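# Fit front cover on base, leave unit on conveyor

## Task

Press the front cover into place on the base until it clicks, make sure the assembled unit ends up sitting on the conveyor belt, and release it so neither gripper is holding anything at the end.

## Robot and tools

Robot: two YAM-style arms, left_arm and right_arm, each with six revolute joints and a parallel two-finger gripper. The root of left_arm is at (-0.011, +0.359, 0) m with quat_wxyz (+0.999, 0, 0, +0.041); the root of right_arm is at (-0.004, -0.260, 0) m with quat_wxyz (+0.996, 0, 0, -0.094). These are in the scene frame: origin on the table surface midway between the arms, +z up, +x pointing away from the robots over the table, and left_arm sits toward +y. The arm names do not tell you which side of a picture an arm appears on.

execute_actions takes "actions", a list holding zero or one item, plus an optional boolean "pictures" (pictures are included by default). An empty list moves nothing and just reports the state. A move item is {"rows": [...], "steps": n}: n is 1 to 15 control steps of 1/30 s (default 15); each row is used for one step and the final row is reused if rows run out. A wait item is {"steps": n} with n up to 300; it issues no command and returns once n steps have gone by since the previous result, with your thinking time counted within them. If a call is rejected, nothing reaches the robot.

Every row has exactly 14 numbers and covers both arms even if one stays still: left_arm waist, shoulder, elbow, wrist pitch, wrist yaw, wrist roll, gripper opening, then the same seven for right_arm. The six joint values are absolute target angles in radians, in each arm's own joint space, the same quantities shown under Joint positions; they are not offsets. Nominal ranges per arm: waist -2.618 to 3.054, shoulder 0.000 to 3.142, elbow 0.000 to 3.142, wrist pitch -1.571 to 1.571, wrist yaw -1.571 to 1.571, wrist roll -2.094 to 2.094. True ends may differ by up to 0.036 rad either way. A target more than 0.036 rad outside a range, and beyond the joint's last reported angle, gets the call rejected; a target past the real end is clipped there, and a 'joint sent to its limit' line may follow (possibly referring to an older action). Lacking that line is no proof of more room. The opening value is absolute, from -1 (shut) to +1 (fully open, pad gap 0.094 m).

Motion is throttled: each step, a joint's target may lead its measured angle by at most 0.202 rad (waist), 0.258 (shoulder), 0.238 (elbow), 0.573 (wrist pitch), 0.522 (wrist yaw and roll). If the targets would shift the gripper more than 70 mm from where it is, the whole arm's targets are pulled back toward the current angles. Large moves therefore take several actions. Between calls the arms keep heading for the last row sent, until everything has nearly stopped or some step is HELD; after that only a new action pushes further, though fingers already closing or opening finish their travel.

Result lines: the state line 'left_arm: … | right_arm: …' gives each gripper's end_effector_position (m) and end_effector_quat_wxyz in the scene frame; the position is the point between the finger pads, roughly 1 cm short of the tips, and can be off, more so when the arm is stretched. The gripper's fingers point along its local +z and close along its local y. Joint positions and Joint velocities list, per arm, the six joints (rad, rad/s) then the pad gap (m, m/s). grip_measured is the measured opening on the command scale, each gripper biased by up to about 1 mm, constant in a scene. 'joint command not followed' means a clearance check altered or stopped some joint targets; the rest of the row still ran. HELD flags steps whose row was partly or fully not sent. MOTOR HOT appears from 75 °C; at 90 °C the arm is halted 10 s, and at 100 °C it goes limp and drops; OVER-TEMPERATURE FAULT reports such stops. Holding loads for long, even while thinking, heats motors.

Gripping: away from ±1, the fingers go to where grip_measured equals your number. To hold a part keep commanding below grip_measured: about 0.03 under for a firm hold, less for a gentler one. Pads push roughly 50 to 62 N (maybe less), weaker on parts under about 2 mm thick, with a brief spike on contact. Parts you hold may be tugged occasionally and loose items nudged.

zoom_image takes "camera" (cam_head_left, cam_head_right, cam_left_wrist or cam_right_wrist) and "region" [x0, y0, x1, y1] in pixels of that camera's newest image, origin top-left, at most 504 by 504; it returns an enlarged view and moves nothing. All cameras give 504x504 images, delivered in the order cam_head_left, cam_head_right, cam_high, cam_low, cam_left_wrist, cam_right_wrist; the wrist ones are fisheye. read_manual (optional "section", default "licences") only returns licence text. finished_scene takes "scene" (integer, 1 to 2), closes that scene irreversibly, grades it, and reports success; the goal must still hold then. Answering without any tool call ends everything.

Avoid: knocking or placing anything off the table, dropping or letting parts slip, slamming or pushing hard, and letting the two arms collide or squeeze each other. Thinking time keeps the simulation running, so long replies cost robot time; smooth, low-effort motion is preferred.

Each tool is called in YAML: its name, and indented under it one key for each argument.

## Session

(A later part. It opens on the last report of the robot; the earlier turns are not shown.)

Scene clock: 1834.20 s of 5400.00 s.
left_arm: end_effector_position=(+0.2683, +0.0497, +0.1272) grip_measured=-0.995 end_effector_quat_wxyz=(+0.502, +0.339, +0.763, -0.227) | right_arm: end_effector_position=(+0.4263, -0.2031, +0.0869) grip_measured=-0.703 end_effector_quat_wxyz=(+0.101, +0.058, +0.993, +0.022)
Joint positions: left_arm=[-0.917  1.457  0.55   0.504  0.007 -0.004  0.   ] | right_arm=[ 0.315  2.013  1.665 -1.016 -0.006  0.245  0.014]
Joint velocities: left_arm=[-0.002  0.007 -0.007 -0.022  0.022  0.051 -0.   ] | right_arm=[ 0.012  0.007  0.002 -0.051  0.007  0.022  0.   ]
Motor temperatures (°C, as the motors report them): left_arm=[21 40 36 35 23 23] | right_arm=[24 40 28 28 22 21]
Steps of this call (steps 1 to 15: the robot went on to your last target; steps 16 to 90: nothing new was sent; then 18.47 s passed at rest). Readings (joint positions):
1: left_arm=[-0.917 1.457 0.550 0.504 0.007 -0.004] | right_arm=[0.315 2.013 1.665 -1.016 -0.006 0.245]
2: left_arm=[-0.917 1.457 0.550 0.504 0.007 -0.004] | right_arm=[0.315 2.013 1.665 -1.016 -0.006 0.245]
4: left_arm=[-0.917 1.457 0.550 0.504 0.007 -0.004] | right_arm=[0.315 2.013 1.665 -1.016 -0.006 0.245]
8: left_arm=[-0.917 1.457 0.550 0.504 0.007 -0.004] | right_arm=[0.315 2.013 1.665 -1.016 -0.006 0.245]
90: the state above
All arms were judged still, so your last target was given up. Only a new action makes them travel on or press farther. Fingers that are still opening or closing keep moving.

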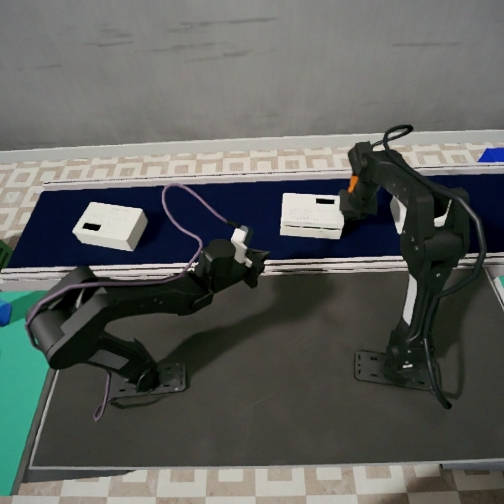

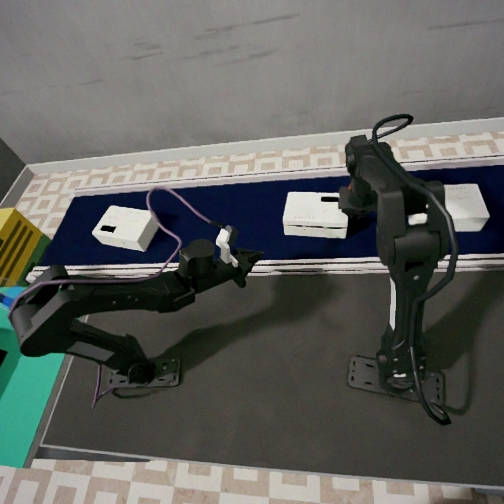

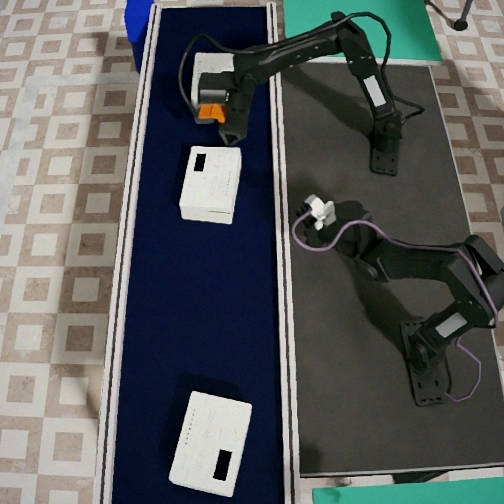

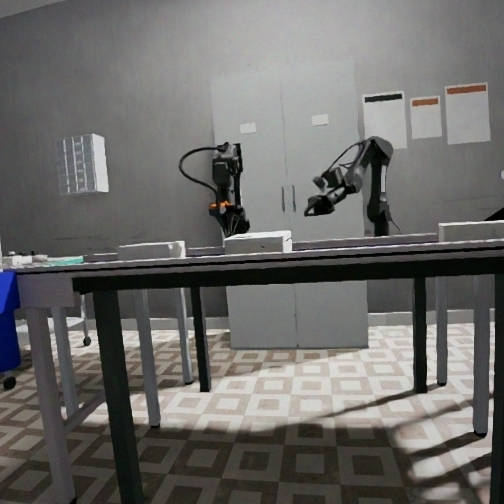

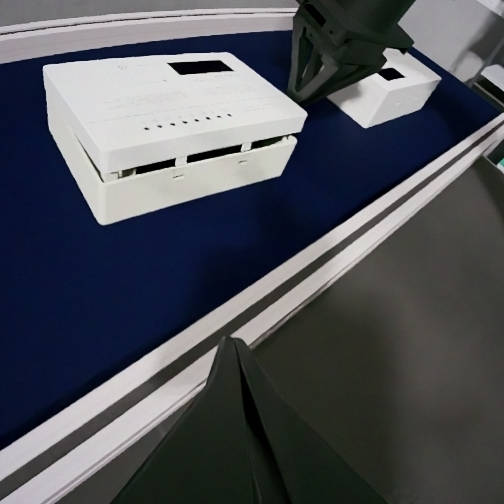

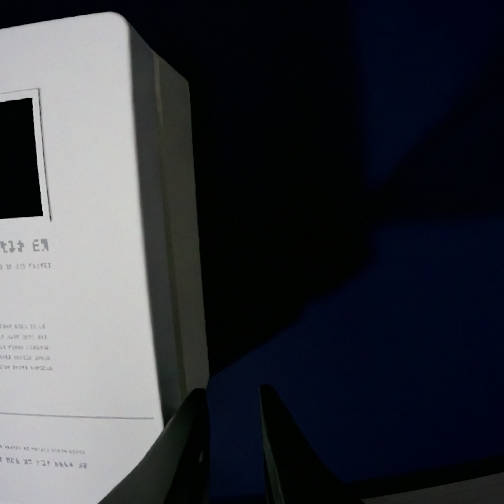

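execute_actions:
  actions:
    - {"rows": [[-0.912,1.44,0.56,0.51,0,0,-1,0.315,2.008,1.662,-1.025,-0.01,0.24,-0.66],[-0.912,1.44,0.56,0.51,0,0,-1,0.315,2.008,1.662,-1.025,-0.01,0.24,-0.63],[-0.912,1.44,0.56,0.51,0,0,-1,0.315,2.008,1.662,-1.025,-0.01,0.24,-0.60],[-0.912,1.44,0.56,0.51,0,0,-1,0.315,2.008,1.662,-1.025,-0.01,0.24,-0.58],[-0.912,1.44,0.56,0.51,0,0,-1,0.315,2.008,1.662,-1.025,-0.01,0.24,-0.56]], "steps": 15}

Scene clock: 1861.27 s of 5400.00 s.
left_arm: end_effector_position=(+0.2683, +0.0497, +0.1272) grip_measured=-0.995 end_effector_quat_wxyz=(+0.502, +0.339, +0.763, -0.227) | right_arm: end_effector_position=(+0.4263, -0.2031, +0.0869) grip_measured=-0.563 end_effector_quat_wxyz=(+0.101, +0.058, +0.993, +0.022)
Joint positions: left_arm=[-0.917  1.457  0.55   0.504  0.007 -0.004  0.   ] | right_arm=[ 0.315  2.013  1.665 -1.016 -0.006  0.245  0.021]
Joint velocities: left_arm=[-0.002  0.002  0.012 -0.11   0.037  0.022 -0.001] | right_arm=[-0.017 -0.012 -0.002 -0.066 -0.022  0.051  0.   ]
Motor temperatures (°C, as the motors report them): left_arm=[21 39 36 36 23 23] | right_arm=[24 41 28 28 22 21]
Steps of this call (steps 1 to 90: nothing new was sent; then 23.57 s passed at rest; steps 91 to 105: all 15 steps of this action). Readings (joint positions):
91: left_arm=[-0.917 1.457 0.550 0.504 0.007 -0.004] | right_arm=[0.315 2.013 1.665 -1.016 -0.006 0.245]
92: left_arm=[-0.917 1.457 0.550 0.504 0.007 -0.004] | right_arm=[0.315 2.013 1.665 -1.016 -0.006 0.245]
94: left_arm=[-0.917 1.457 0.550 0.504 0.007 -0.004] | right_arm=[0.315 2.013 1.665 -1.016 -0.006 0.245]
98: left_arm=[-0.917 1.457 0.550 0.504 0.007 -0.004] | right_arm=[0.315 2.013 1.665 -1.016 -0.006 0.245]
105: the state above

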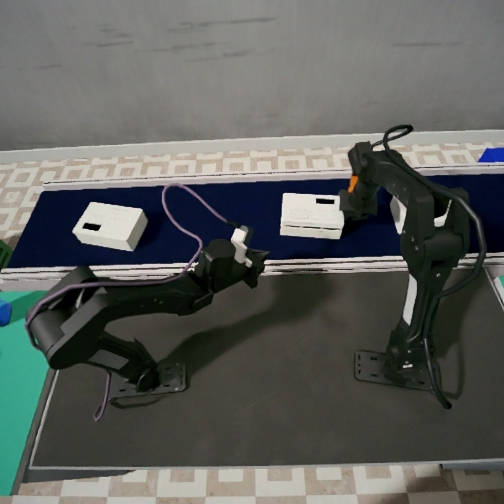

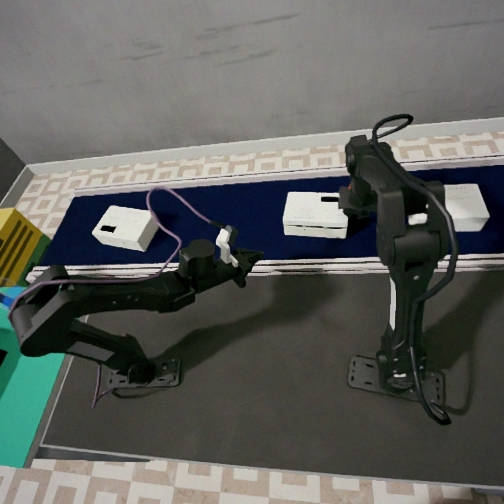

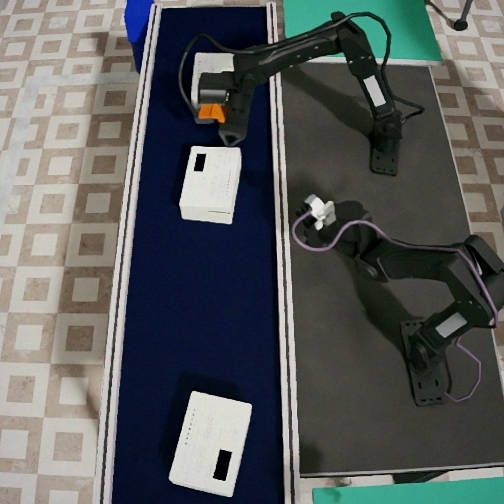

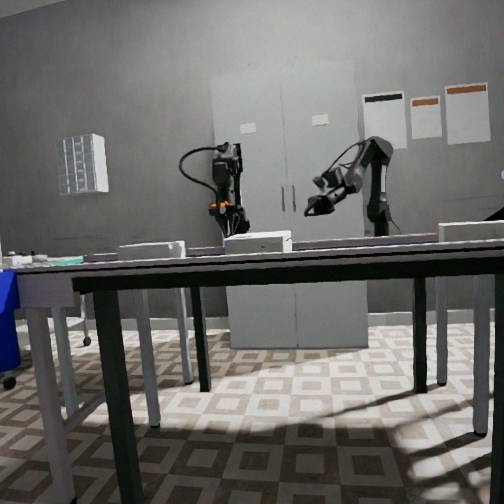

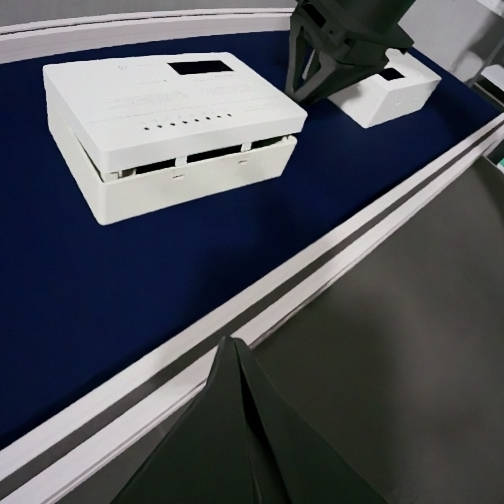

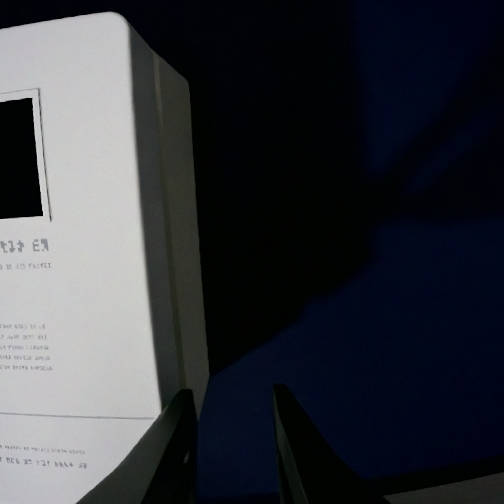

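execute_actions:
  actions:
    - {"rows": [[-0.912,1.44,0.56,0.51,0,0,-1,0.315,2.008,1.662,-1.025,-0.01,0.24,-0.54],[-0.912,1.44,0.56,0.51,0,0,-1,0.315,2.008,1.662,-1.025,-0.01,0.24,-0.52],[-0.912,1.44,0.56,0.51,0,0,-1,0.315,2.008,1.662,-1.025,-0.01,0.24,-0.50],[-0.912,1.44,0.56,0.51,0,0,-1,0.315,2.008,1.662,-1.025,-0.01,0.24,-0.48],[-0.912,1.44,0.56,0.51,0,0,-1,0.315,2.008,1.662,-1.025,-0.01,0.24,-0.46]], "steps": 15}

Scene clock: 1866.93 s of 5400.00 s.
left_arm: end_effector_position=(+0.2683, +0.0497, +0.1272) grip_measured=-0.995 end_effector_quat_wxyz=(+0.502, +0.339, +0.763, -0.227) | right_arm: end_effector_position=(+0.4259, -0.2033, +0.0868) grip_measured=-0.463 end_effector_quat_wxyz=(+0.100, +0.058, +0.993, +0.021)
Joint positions: left_arm=[-0.917  1.457  0.55   0.504  0.007 -0.004  0.   ] | right_arm=[ 0.315  2.013  1.665 -1.018 -0.004  0.245  0.025]
Joint velocities: left_arm=[ 0.002  0.012 -0.012  0.022 -0.007 -0.051 -0.   ] | right_arm=[-0.002  0.007  0.007 -0.066 -0.051 -0.125 -0.   ]
Motor temperatures (°C, as the motors report them): left_arm=[21 39 36 36 23 23] | right_arm=[24 41 28 28 22 21]
Steps of this call (steps 1 to 15: the robot went on to your last target; steps 16 to 90: nothing new was sent; then 2.17 s passed at rest; steps 91 to 105: all 15 steps of this action). Readings (joint positions):
91: left_arm=[-0.917 1.457 0.550 0.504 0.007 -0.004] | right_arm=[0.315 2.013 1.665 -1.016 -0.006 0.245]
92: left_arm=[-0.917 1.457 0.550 0.504 0.007 -0.004] | right_arm=[0.315 2.013 1.665 -1.016 -0.006 0.245]
94: left_arm=[-0.917 1.457 0.550 0.504 0.007 -0.004] | right_arm=[0.315 2.013 1.665 -1.017 -0.006 0.245]
98: left_arm=[-0.917 1.457 0.550 0.504 0.007 -0.004] | right_arm=[0.315 2.013 1.665 -1.018 -0.004 0.245]
105: the state above

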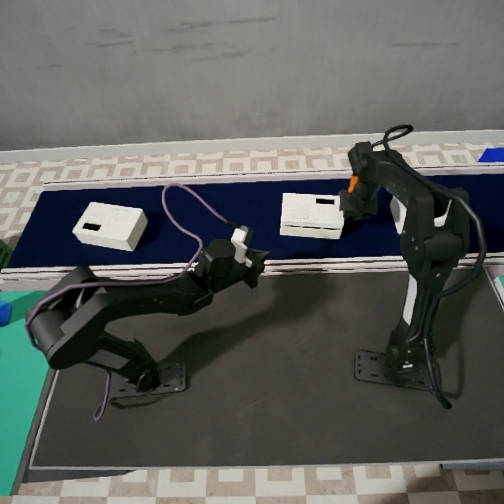

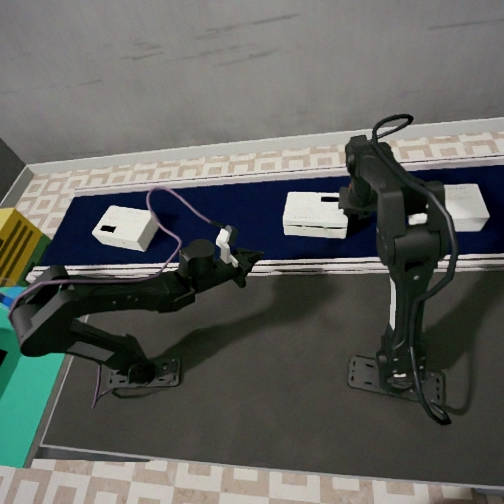

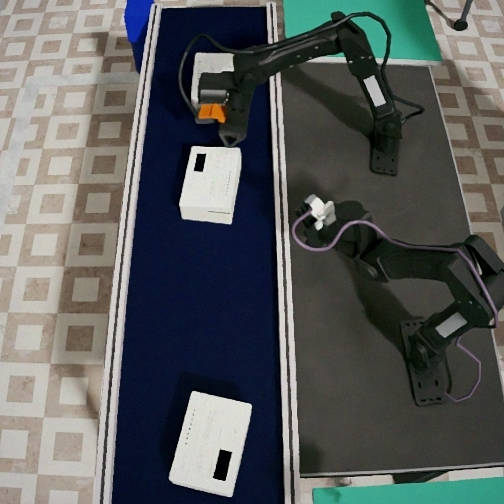

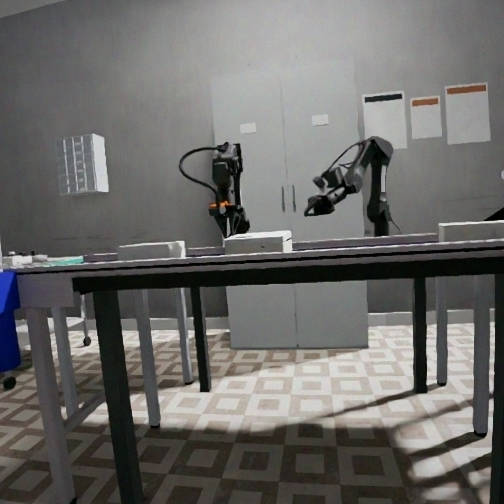

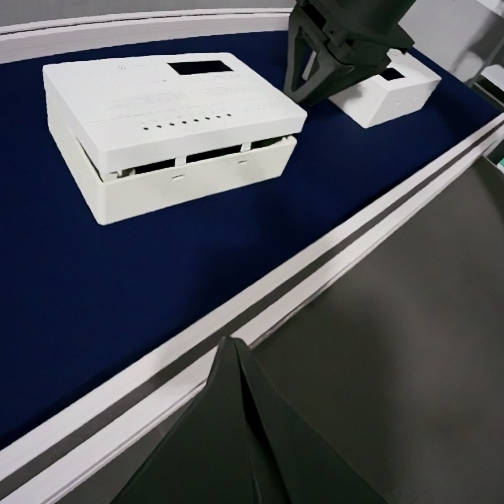

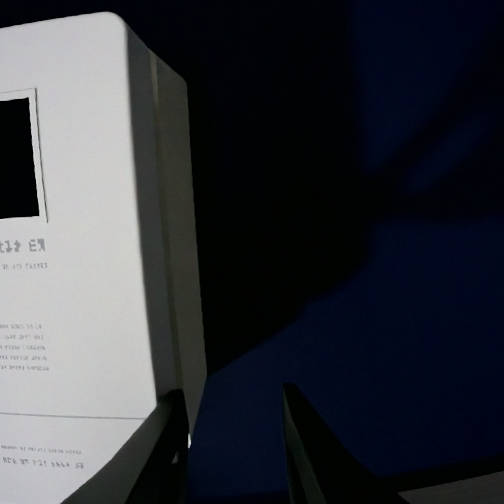

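The cover shifted a little, and the gap on the near side looks smaller.

zoom_image:
  camera: "cam_left_wrist"
  region: [160, 135, 270, 190]

Region (160, 135, 270, 190) of cam_left_wrist's 504x504 image, scaled by 4.582, with more detail than that image has.

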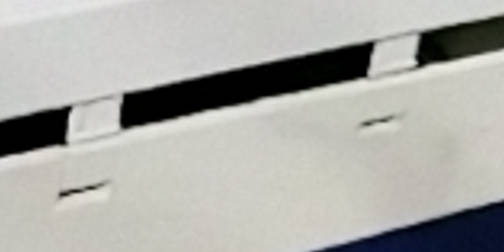

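execute_actions:
  actions:
    - {"rows": [[-0.912,1.44,0.56,0.51,0,0,-1,0.315,2.008,1.662,-1.025,-0.01,0.24,-0.45],[-0.912,1.44,0.56,0.51,0,0,-1,0.315,2.008,1.662,-1.025,-0.01,0.24,-0.44],[-0.912,1.44,0.56,0.51,0,0,-1,0.315,2.008,1.662,-1.025,-0.01,0.24,-0.43],[-0.912,1.44,0.56,0.51,0,0,-1,0.315,2.008,1.662,-1.025,-0.01,0.24,-0.42]], "steps": 15}

zoom_image:
  camera: "cam_left_wrist"
  region: [160, 135, 270, 190]

Scene clock: 1877.17 s of 5400.00 s.
left_arm: end_effector_position=(+0.2683, +0.0497, +0.1272) grip_measured=-0.995 end_effector_quat_wxyz=(+0.502, +0.339, +0.763, -0.227) | right_arm: end_effector_position=(+0.4256, -0.2036, +0.0867) grip_measured=-0.423 end_effector_quat_wxyz=(+0.099, +0.058, +0.993, +0.020)
Joint positions: left_arm=[-0.917  1.457  0.55   0.504  0.007 -0.004  0.   ] | right_arm=[ 0.315  2.013  1.665 -1.019 -0.003  0.245  0.027]
Joint velocities: left_arm=[-0.017 -0.012 -0.007  0.007  0.037 -0.051  0.   ] | right_arm=[-0.002  0.002  0.002  0.022  0.066 -0.081  0.   ]
Motor temperatures (°C, as the motors report them): left_arm=[21 39 36 36 23 23] | right_arm=[24 41 28 28 22 21]
Steps of this call (steps 1 to 15: the robot went on to your last target; steps 16 to 90: nothing new was sent; then 6.73 s passed at rest; steps 91 to 105: all 15 steps of this action). Readings (joint positions):
91: left_arm=[-0.917 1.457 0.550 0.504 0.007 -0.004] | right_arm=[0.315 2.013 1.665 -1.018 -0.004 0.245]
92: left_arm=[-0.917 1.457 0.550 0.504 0.007 -0.004] | right_arm=[0.315 2.013 1.665 -1.019 -0.004 0.245]
94: left_arm=[-0.917 1.457 0.550 0.504 0.007 -0.004] | right_arm=[0.315 2.013 1.665 -1.019 -0.003 0.245]
98: left_arm=[-0.917 1.457 0.550 0.504 0.007 -0.004] | right_arm=[0.315 2.013 1.665 -1.019 -0.003 0.245]
105: the state above

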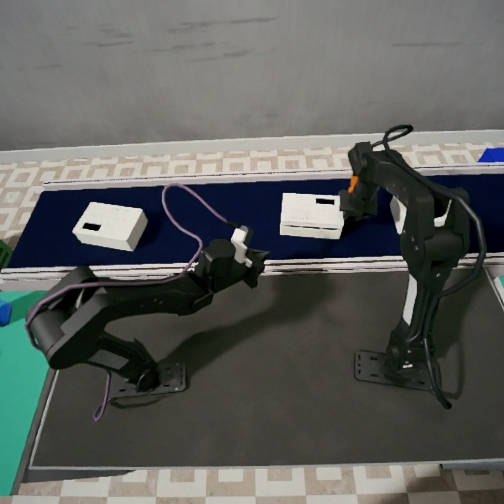

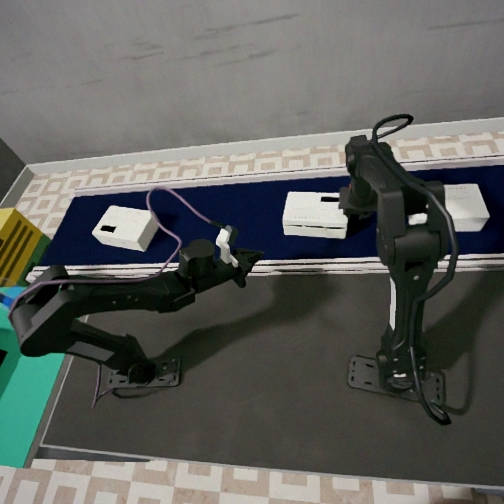

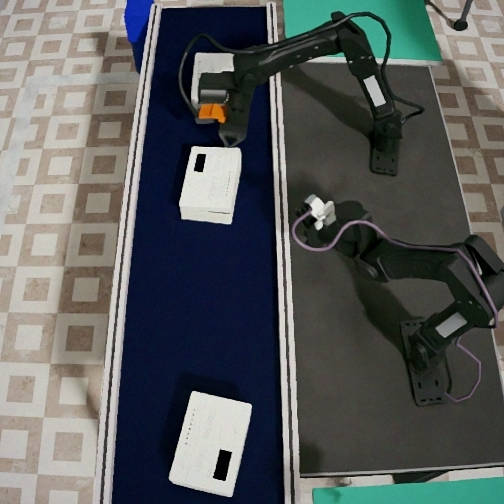

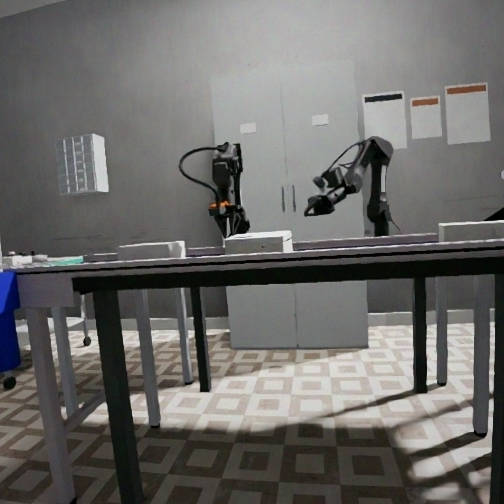

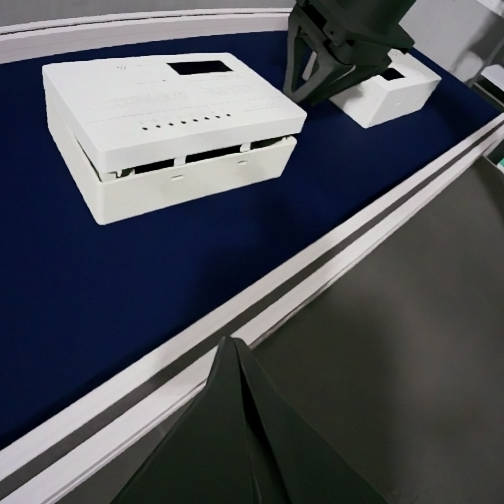

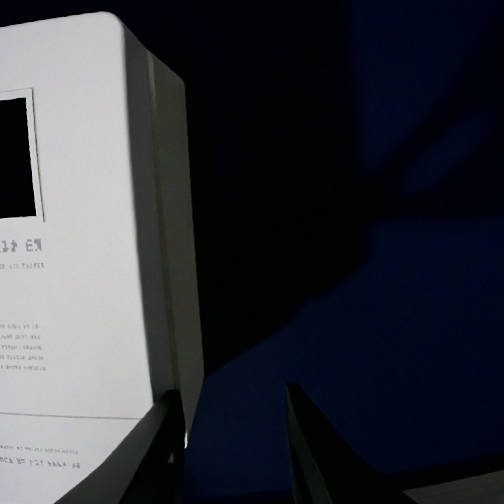

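Region (160, 135, 270, 190) of cam_left_wrist's 504x504 image, scaled by 4.582, with more detail than that image has.

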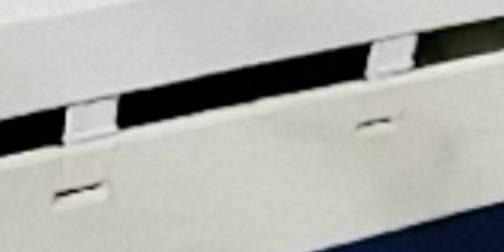

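execute_actions:
  actions:
    - {"rows": [[-0.912,1.44,0.56,0.51,0,0,-1,0.315,2.008,1.662,-1.025,-0.01,0.24,-0.6],[-0.912,1.44,0.56,0.51,0,0,-1,0.315,2.008,1.662,-1.025,-0.01,0.24,-0.8],[-0.912,1.44,0.56,0.51,0,0,-1,0.315,2.008,1.662,-1.025,-0.01,0.24,-1],[-0.912,1.44,0.56,0.51,0,0,-1,0.315,2.008,1.662,-1.025,-0.01,0.24,-1],[-0.912,1.44,0.56,0.51,0,0,-1,0.315,1.99,1.662,-1.025,-0.01,0.24,-1],[-0.912,1.44,0.56,0.51,0,0,-1,0.315,1.97,1.662,-1.025,-0.01,0.24,-1],[-0.912,1.44,0.56,0.51,0,0,-1,0.315,1.95,1.662,-1.02,-0.01,0.24,-1],[-0.912,1.44,0.56,0.51,0,0,-1,0.315,1.93,1.662,-1.01,-0.01,0.24,-1],[-0.912,1.44,0.56,0.51,0,0,-1,0.315,1.91,1.662,-1.0,-0.01,0.24,-1]], "steps": 15}
  pictures: false

Scene clock: 1885.80 s of 5400.00 s.
left_arm: end_effector_position=(+0.2683, +0.0497, +0.1272) grip_measured=-0.995 end_effector_quat_wxyz=(+0.502, +0.339, +0.763, -0.227) | right_arm: end_effector_position=(+0.4287, -0.2031, +0.1245) grip_measured=-0.985 end_effector_quat_wxyz=(+0.147, +0.058, +0.987, +0.030)
Joint positions: left_arm=[-0.917  1.457  0.55   0.504  0.007 -0.004  0.   ] | right_arm=[ 0.315  1.923  1.665 -1.011 -0.004  0.245  0.001]
Joint velocities: left_arm=[-0.002 -0.012  0.002 -0.007 -0.066 -0.007  0.   ] | right_arm=[ 0.002 -0.129 -0.002  0.051 -0.051 -0.022  0.   ]
Motor temperatures (°C, as the motors report them): left_arm=[21 39 36 36 23 23] | right_arm=[24 41 28 28 22 21]
Steps of this call (steps 1 to 15: the robot went on to your last target; steps 16 to 90: nothing new was sent; then 5.13 s passed at rest; steps 91 to 105: all 15 steps of this action). Readings (joint positions):
91: left_arm=[-0.917 1.457 0.550 0.504 0.007 -0.004] | right_arm=[0.315 2.013 1.665 -1.019 -0.003 0.245]
92: left_arm=[-0.917 1.457 0.550 0.504 0.007 -0.004] | right_arm=[0.315 2.013 1.665 -1.019 -0.004 0.245]
94: left_arm=[-0.917 1.457 0.550 0.504 0.007 -0.004] | right_arm=[0.315 2.013 1.665 -1.019 -0.004 0.245]
98: left_arm=[-0.917 1.457 0.550 0.504 0.007 -0.004] | right_arm=[0.315 2.003 1.665 -1.020 -0.004 0.245]
105: the state above

execute_actions:
  actions:
    - {"rows": [[-0.912,1.44,0.56,0.51,0,0,-1,0.335,1.91,1.66,-0.99,-0.01,0.26,-0.9],[-0.912,1.44,0.56,0.51,0,0,-1,0.36,1.91,1.657,-0.98,-0.01,0.29,-0.8],[-0.912,1.44,0.56,0.51,0,0,-1,0.39,1.91,1.654,-0.97,-0.01,0.32,-0.7],[-0.912,1.44,0.56,0.51,0,0,-1,0.42,1.91,1.65,-0.96,-0.01,0.35,-0.6],[-0.912,1.44,0.56,0.51,0,0,-1,0.45,1.91,1.647,-0.95,-0.01,0.38,-0.5],[-0.912,1.44,0.56,0.51,0,0,-1,0.48,1.91,1.644,-0.94,-0.01,0.41,-0.4],[-0.912,1.44,0.56,0.51,0,0,-1,0.51,1.91,1.64,-0.93,-0.01,0.44,-0.3],[-0.912,1.44,0.56,0.51,0,0,-1,0.535,1.91,1.636,-0.92,-0.01,0.46,-0.2],[-0.912,1.44,0.56,0.51,0,0,-1,0.55,1.91,1.632,-0.915,-0.01,0.48,-0.1],[-0.912,1.44,0.56,0.51,0,0,-1,0.558,1.91,1.632,-0.915,-0.01,0.48,0.0],[-0.912,1.44,0.56,0.51,0,0,-1,0.558,1.91,1.632,-0.915,-0.01,0.48,0.1]], "steps": 15}

Scene clock: 1904.97 s of 5400.00 s.
left_arm: end_effector_position=(+0.2683, +0.0497, +0.1272) grip_measured=-0.995 end_effector_quat_wxyz=(+0.502, +0.339, +0.763, -0.227) | right_arm: end_effector_position=(+0.4092, -0.0838, +0.1243) grip_measured=+0.097 end_effector_quat_wxyz=(+0.159, +0.026, +0.984, +0.081)
Joint positions: left_arm=[-0.917  1.457  0.55   0.504  0.007 -0.004  0.   ] | right_arm=[ 0.582  1.921  1.643 -0.934 -0.018  0.451  0.052]
Joint velocities: left_arm=[ 0.007 -0.002 -0.012  0.051  0.007 -0.022 -0.   ] | right_arm=[-0.139  0.012 -0.002  0.11   0.051  0.183 -0.   ]
Motor temperatures (°C, as the motors report them): left_arm=[21 39 36 37 23 23] | right_arm=[24 41 29 28 22 21]
Steps of this call (steps 1 to 15: the robot went on to your last target; steps 16 to 90: nothing new was sent; then 15.67 s passed at rest; steps 91 to 105: all 15 steps of this action). Readings (joint positions):
91: left_arm=[-0.917 1.457 0.550 0.504 0.007 -0.004] | right_arm=[0.316 1.921 1.665 -1.009 -0.004 0.246]
92: left_arm=[-0.917 1.457 0.550 0.504 0.007 -0.004] | right_arm=[0.320 1.921 1.665 -1.007 -0.004 0.253]
94: left_arm=[-0.917 1.457 0.550 0.504 0.007 -0.004] | right_arm=[0.344 1.921 1.665 -0.998 -0.002 0.279]
98: left_arm=[-0.917 1.457 0.550 0.504 0.007 -0.004] | right_arm=[0.464 1.921 1.657 -0.962 -0.001 0.362]
105: the state above

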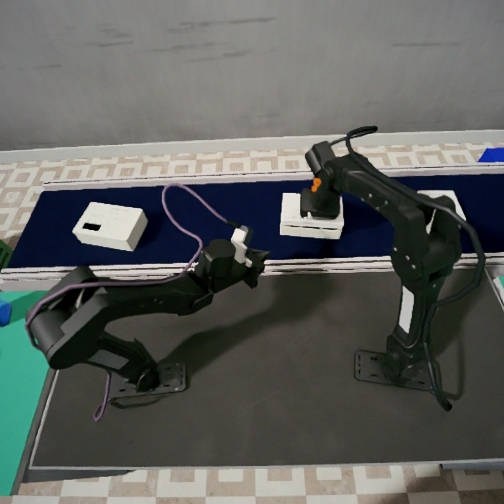

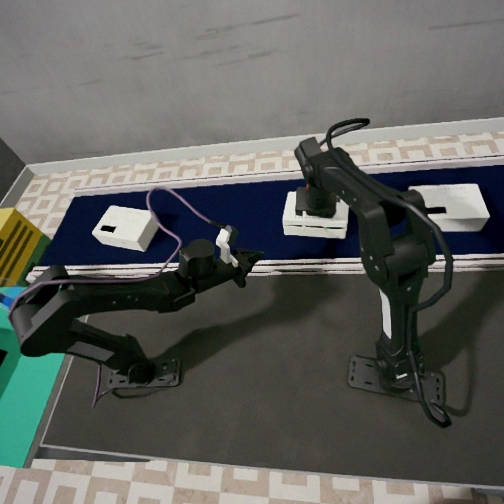

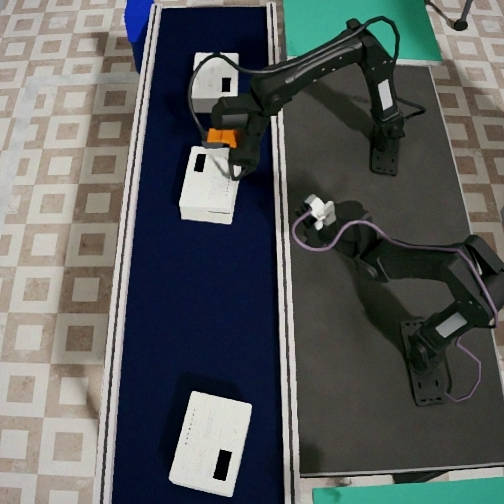

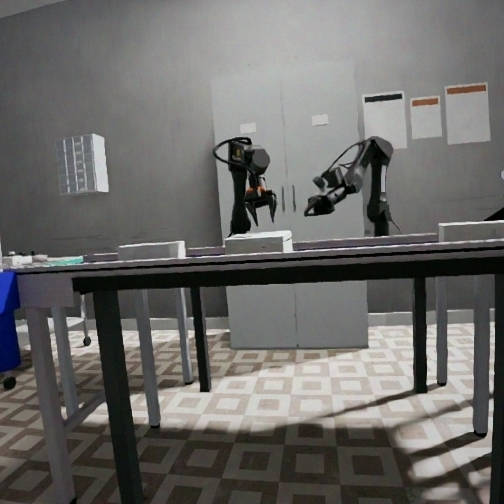

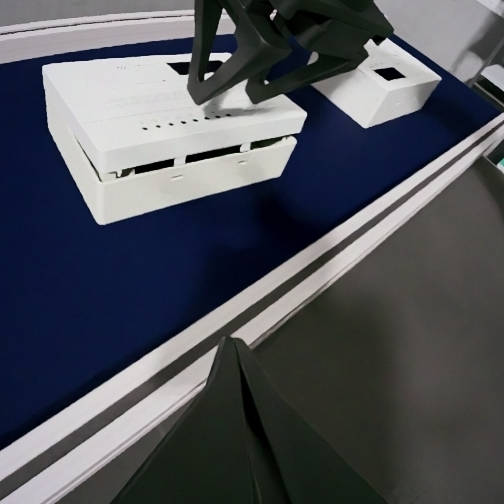

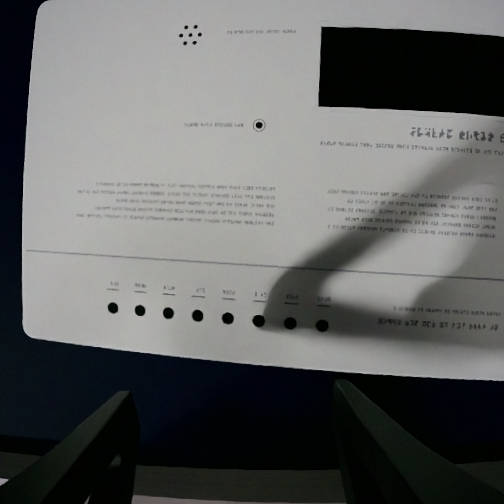

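execute_actions:
  actions:
    - {"rows": [[-0.912,1.44,0.56,0.51,0,0,-1,0.565,1.915,1.65,-0.925,0.0,0.485,0.12],[-0.912,1.44,0.56,0.51,0,0,-1,0.57,1.92,1.665,-0.935,0.015,0.49,0.14],[-0.912,1.44,0.56,0.51,0,0,-1,0.575,1.93,1.68,-0.947,0.03,0.495,0.15],[-0.912,1.44,0.56,0.51,0,0,-1,0.58,1.94,1.695,-0.96,0.045,0.5,0.15],[-0.912,1.44,0.56,0.51,0,0,-1,0.586,1.95,1.71,-0.972,0.06,0.505,0.15],[-0.912,1.44,0.56,0.51,0,0,-1,0.592,1.96,1.725,-0.985,0.075,0.51,0.15],[-0.912,1.44,0.56,0.51,0,0,-1,0.598,1.97,1.74,-0.997,0.09,0.515,0.15],[-0.912,1.44,0.56,0.51,0,0,-1,0.604,1.98,1.755,-1.01,0.105,0.52,0.15],[-0.912,1.44,0.56,0.51,0,0,-1,0.61,1.99,1.77,-1.022,0.12,0.52,0.15],[-0.912,1.44,0.56,0.51,0,0,-1,0.616,2.0,1.785,-1.035,0.135,0.52,0.15],[-0.912,1.44,0.56,0.51,0,0,-1,0.62,2.01,1.8,-1.047,0.142,0.52,0.15],[-0.912,1.44,0.56,0.51,0,0,-1,0.622,2.015,1.81,-1.055,0.142,0.52,0.15]], "steps": 15}
  pictures: false

execute_actions:
  actions:
    - {"steps": 15}

Scene clock: 1955.27 s of 5400.00 s.
left_arm: end_effector_position=(+0.2683, +0.0497, +0.1272) grip_measured=-0.995 end_effector_quat_wxyz=(+0.502, +0.339, +0.763, -0.227) | right_arm: end_effector_position=(+0.4243, -0.0825, +0.1275) grip_measured=+0.147 end_effector_quat_wxyz=(+0.170, +0.048, +0.984, +0.027)
Joint positions: left_arm=[-0.917  1.457  0.55   0.504  0.007 -0.004  0.   ] | right_arm=[ 0.62   2.007  1.781 -1.015  0.108  0.511  0.054]
Joint velocities: left_arm=[ 0.002  0.002  0.017 -0.051 -0.11   0.007  0.001] | right_arm=[ 0.042  0.066  0.027 -0.154  0.139  0.022 -0.001]
Motor temperatures (°C, as the motors report them): left_arm=[21 38 36 38 23 23] | right_arm=[24 42 28 28 22 21]
Steps of this call (steps 1 to 30: the robot went on to your last target; steps 31 to 90: nothing new was sent; then 46.80 s passed at rest; steps 91 to 105: all 15 steps of this action). Readings (joint positions):
91: left_arm=[-0.917 1.457 0.550 0.504 0.007 -0.004] | right_arm=[0.561 1.921 1.643 -0.927 -0.017 0.477]
92: left_arm=[-0.917 1.457 0.550 0.504 0.007 -0.004] | right_arm=[0.561 1.921 1.643 -0.927 -0.014 0.478]
94: left_arm=[-0.917 1.457 0.550 0.504 0.007 -0.004] | right_arm=[0.563 1.923 1.649 -0.935 0.000 0.483]
98: left_arm=[-0.917 1.457 0.550 0.504 0.007 -0.004] | right_arm=[0.582 1.950 1.704 -0.964 0.044 0.498]
105: the state above

Scene clock: 1955.77 s of 5400.00 s.
left_arm: end_effector_position=(+0.2683, +0.0497, +0.1272) grip_measured=-0.995 end_effector_quat_wxyz=(+0.502, +0.339, +0.763, -0.227) | right_arm: end_effector_position=(+0.4197, -0.0882, +0.1245) grip_measured=+0.147 end_effector_quat_wxyz=(+0.161, +0.050, +0.986, +0.012)
Joint positions: left_arm=[-0.917  1.457  0.55   0.504  0.007 -0.004  0.   ] | right_arm=[ 0.621  2.01   1.781 -1.042  0.128  0.515  0.054]
Joint velocities: left_arm=[ 0.002  0.007 -0.007 -0.007  0.022 -0.007 -0.001] | right_arm=[ 0.007 -0.002 -0.007 -0.051 -0.051 -0.037 -0.   ]
Motor temperatures (°C, as the motors report them): left_arm=[21 38 36 38 23 23] | right_arm=[24 42 29 28 22 21]
Steps of this call (steps 1 to 15: the robot went on to your last target). Readings (joint positions):
1: left_arm=[-0.917 1.457 0.550 0.504 0.007 -0.004] | right_arm=[0.621 2.008 1.781 -1.019 0.111 0.512]
2: left_arm=[-0.917 1.457 0.550 0.504 0.007 -0.004] | right_arm=[0.621 2.009 1.781 -1.025 0.114 0.513]
4: left_arm=[-0.917 1.457 0.550 0.504 0.007 -0.004] | right_arm=[0.621 2.010 1.781 -1.032 0.120 0.514]
8: left_arm=[-0.917 1.457 0.550 0.504 0.007 -0.004] | right_arm=[0.621 2.010 1.781 -1.039 0.125 0.514]
15: the state above

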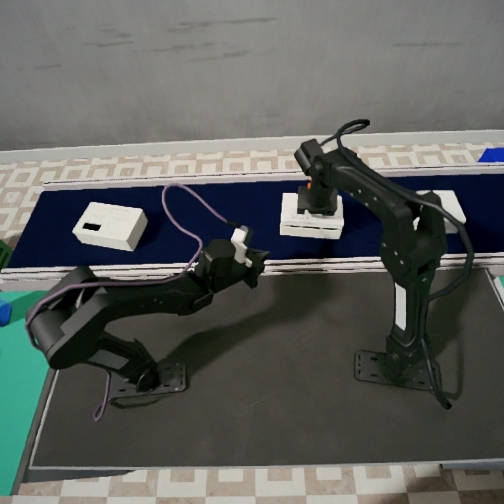

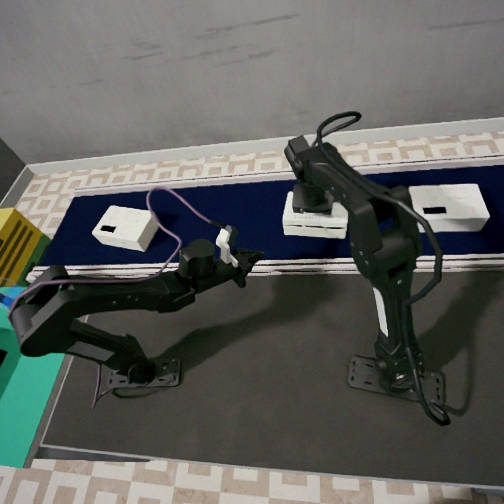

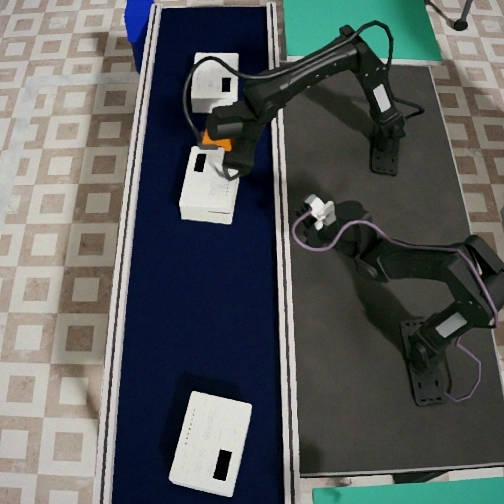

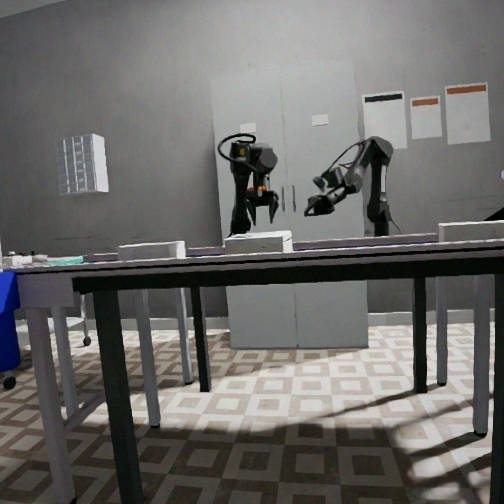

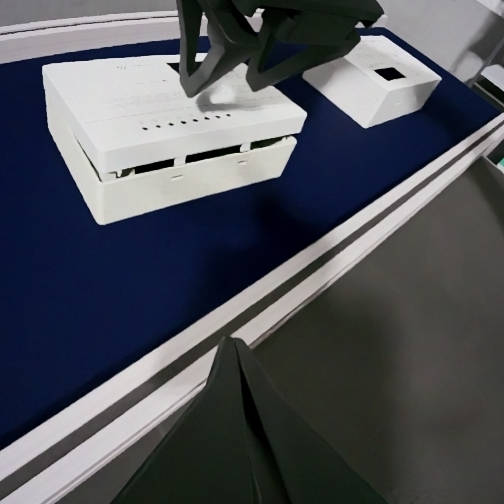

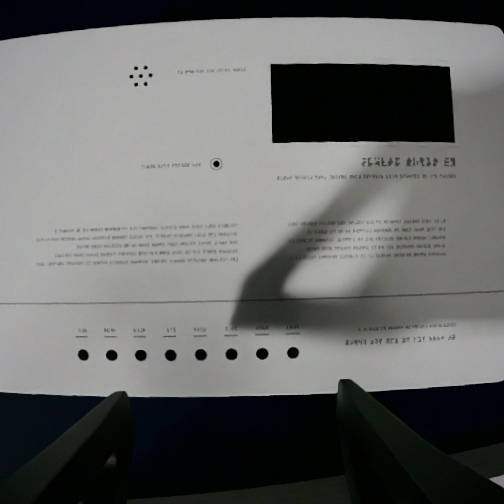

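execute_actions:
  actions:
    - {"rows": [[-0.912,1.44,0.56,0.51,0,0,-1,0.622,2.02,1.81,-1.03,0.142,0.52,0.15],[-0.912,1.44,0.56,0.51,0,0,-1,0.622,2.025,1.81,-1.015,0.142,0.52,0.15],[-0.912,1.44,0.56,0.51,0,0,-1,0.622,2.03,1.81,-1.005,0.142,0.52,0.15],[-0.912,1.44,0.56,0.51,0,0,-1,0.622,2.035,1.81,-1.005,0.142,0.52,0.15],[-0.912,1.44,0.56,0.51,0,0,-1,0.622,2.04,1.81,-1.005,0.142,0.52,0.15],[-0.912,1.44,0.56,0.51,0,0,-1,0.622,2.045,1.81,-1.005,0.142,0.52,0.15],[-0.912,1.44,0.56,0.51,0,0,-1,0.622,2.05,1.81,-1.005,0.142,0.52,0.15],[-0.912,1.44,0.56,0.51,0,0,-1,0.622,2.055,1.81,-1.005,0.142,0.52,0.15],[-0.912,1.44,0.56,0.51,0,0,-1,0.622,2.06,1.81,-1.005,0.142,0.52,0.15],[-0.912,1.44,0.56,0.51,0,0,-1,0.622,2.065,1.81,-1.005,0.142,0.52,0.15]], "steps": 15}

Scene clock: 1967.47 s of 5400.00 s.
left_arm: end_effector_position=(+0.2683, +0.0497, +0.1272) grip_measured=-0.995 end_effector_quat_wxyz=(+0.502, +0.339, +0.763, -0.227) | right_arm: end_effector_position=(+0.4247, -0.0861, +0.1017) grip_measured=+0.147 end_effector_quat_wxyz=(+0.148, +0.049, +0.988, +0.004)
Joint positions: left_arm=[-0.917  1.457  0.55   0.504  0.007 -0.004  0.   ] | right_arm=[ 0.621  2.065  1.781 -1.018  0.129  0.515  0.054]
Joint velocities: left_arm=[-0.002  0.002  0.007 -0.11  -0.11   0.007  0.001] | right_arm=[ 0.002  0.037  0.007  0.007 -0.051 -0.051  0.001]
Motor temperatures (°C, as the motors report them): left_arm=[21 38 36 39 23 23] | right_arm=[24 42 30 28 22 21]
Steps of this call (steps 1 to 15: the robot went on to your last target; steps 16 to 90: nothing new was sent; then 8.20 s passed at rest; steps 91 to 105: all 15 steps of this action). Readings (joint positions):
91: left_arm=[-0.917 1.457 0.550 0.504 0.007 -0.004] | right_arm=[0.621 2.010 1.781 -1.043 0.129 0.515]
92: left_arm=[-0.917 1.457 0.550 0.504 0.007 -0.004] | right_arm=[0.621 2.010 1.781 -1.042 0.129 0.515]
94: left_arm=[-0.917 1.457 0.550 0.504 0.007 -0.004] | right_arm=[0.621 2.012 1.781 -1.034 0.129 0.515]
98: left_arm=[-0.917 1.457 0.550 0.504 0.007 -0.004] | right_arm=[0.621 2.030 1.781 -1.021 0.129 0.515]
105: the state above

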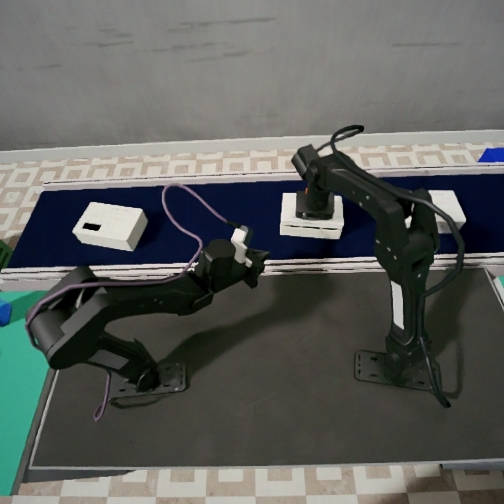

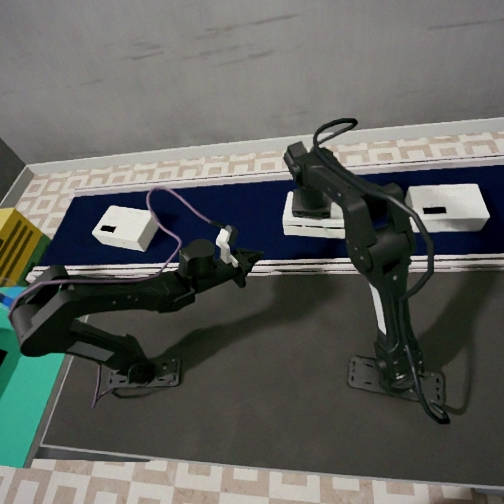

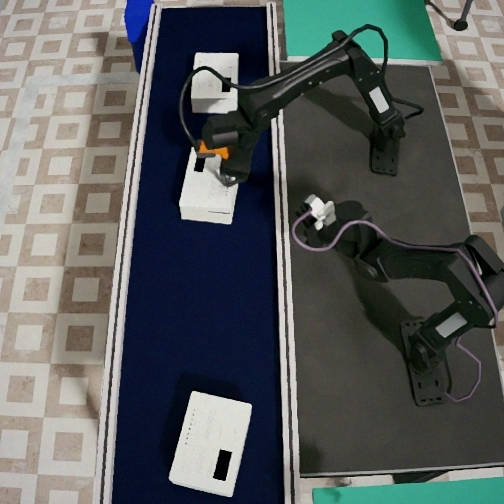

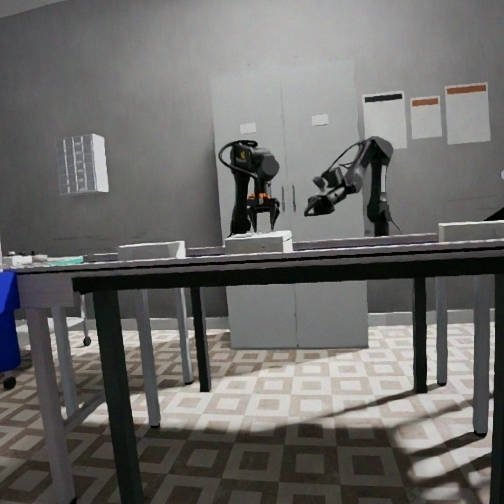

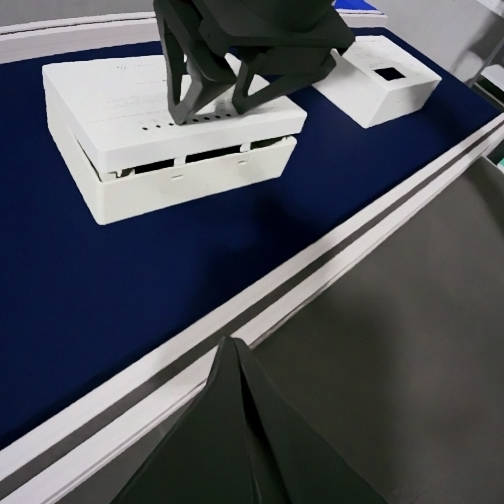

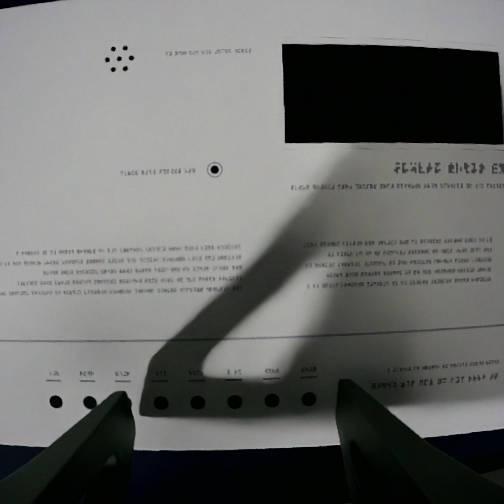

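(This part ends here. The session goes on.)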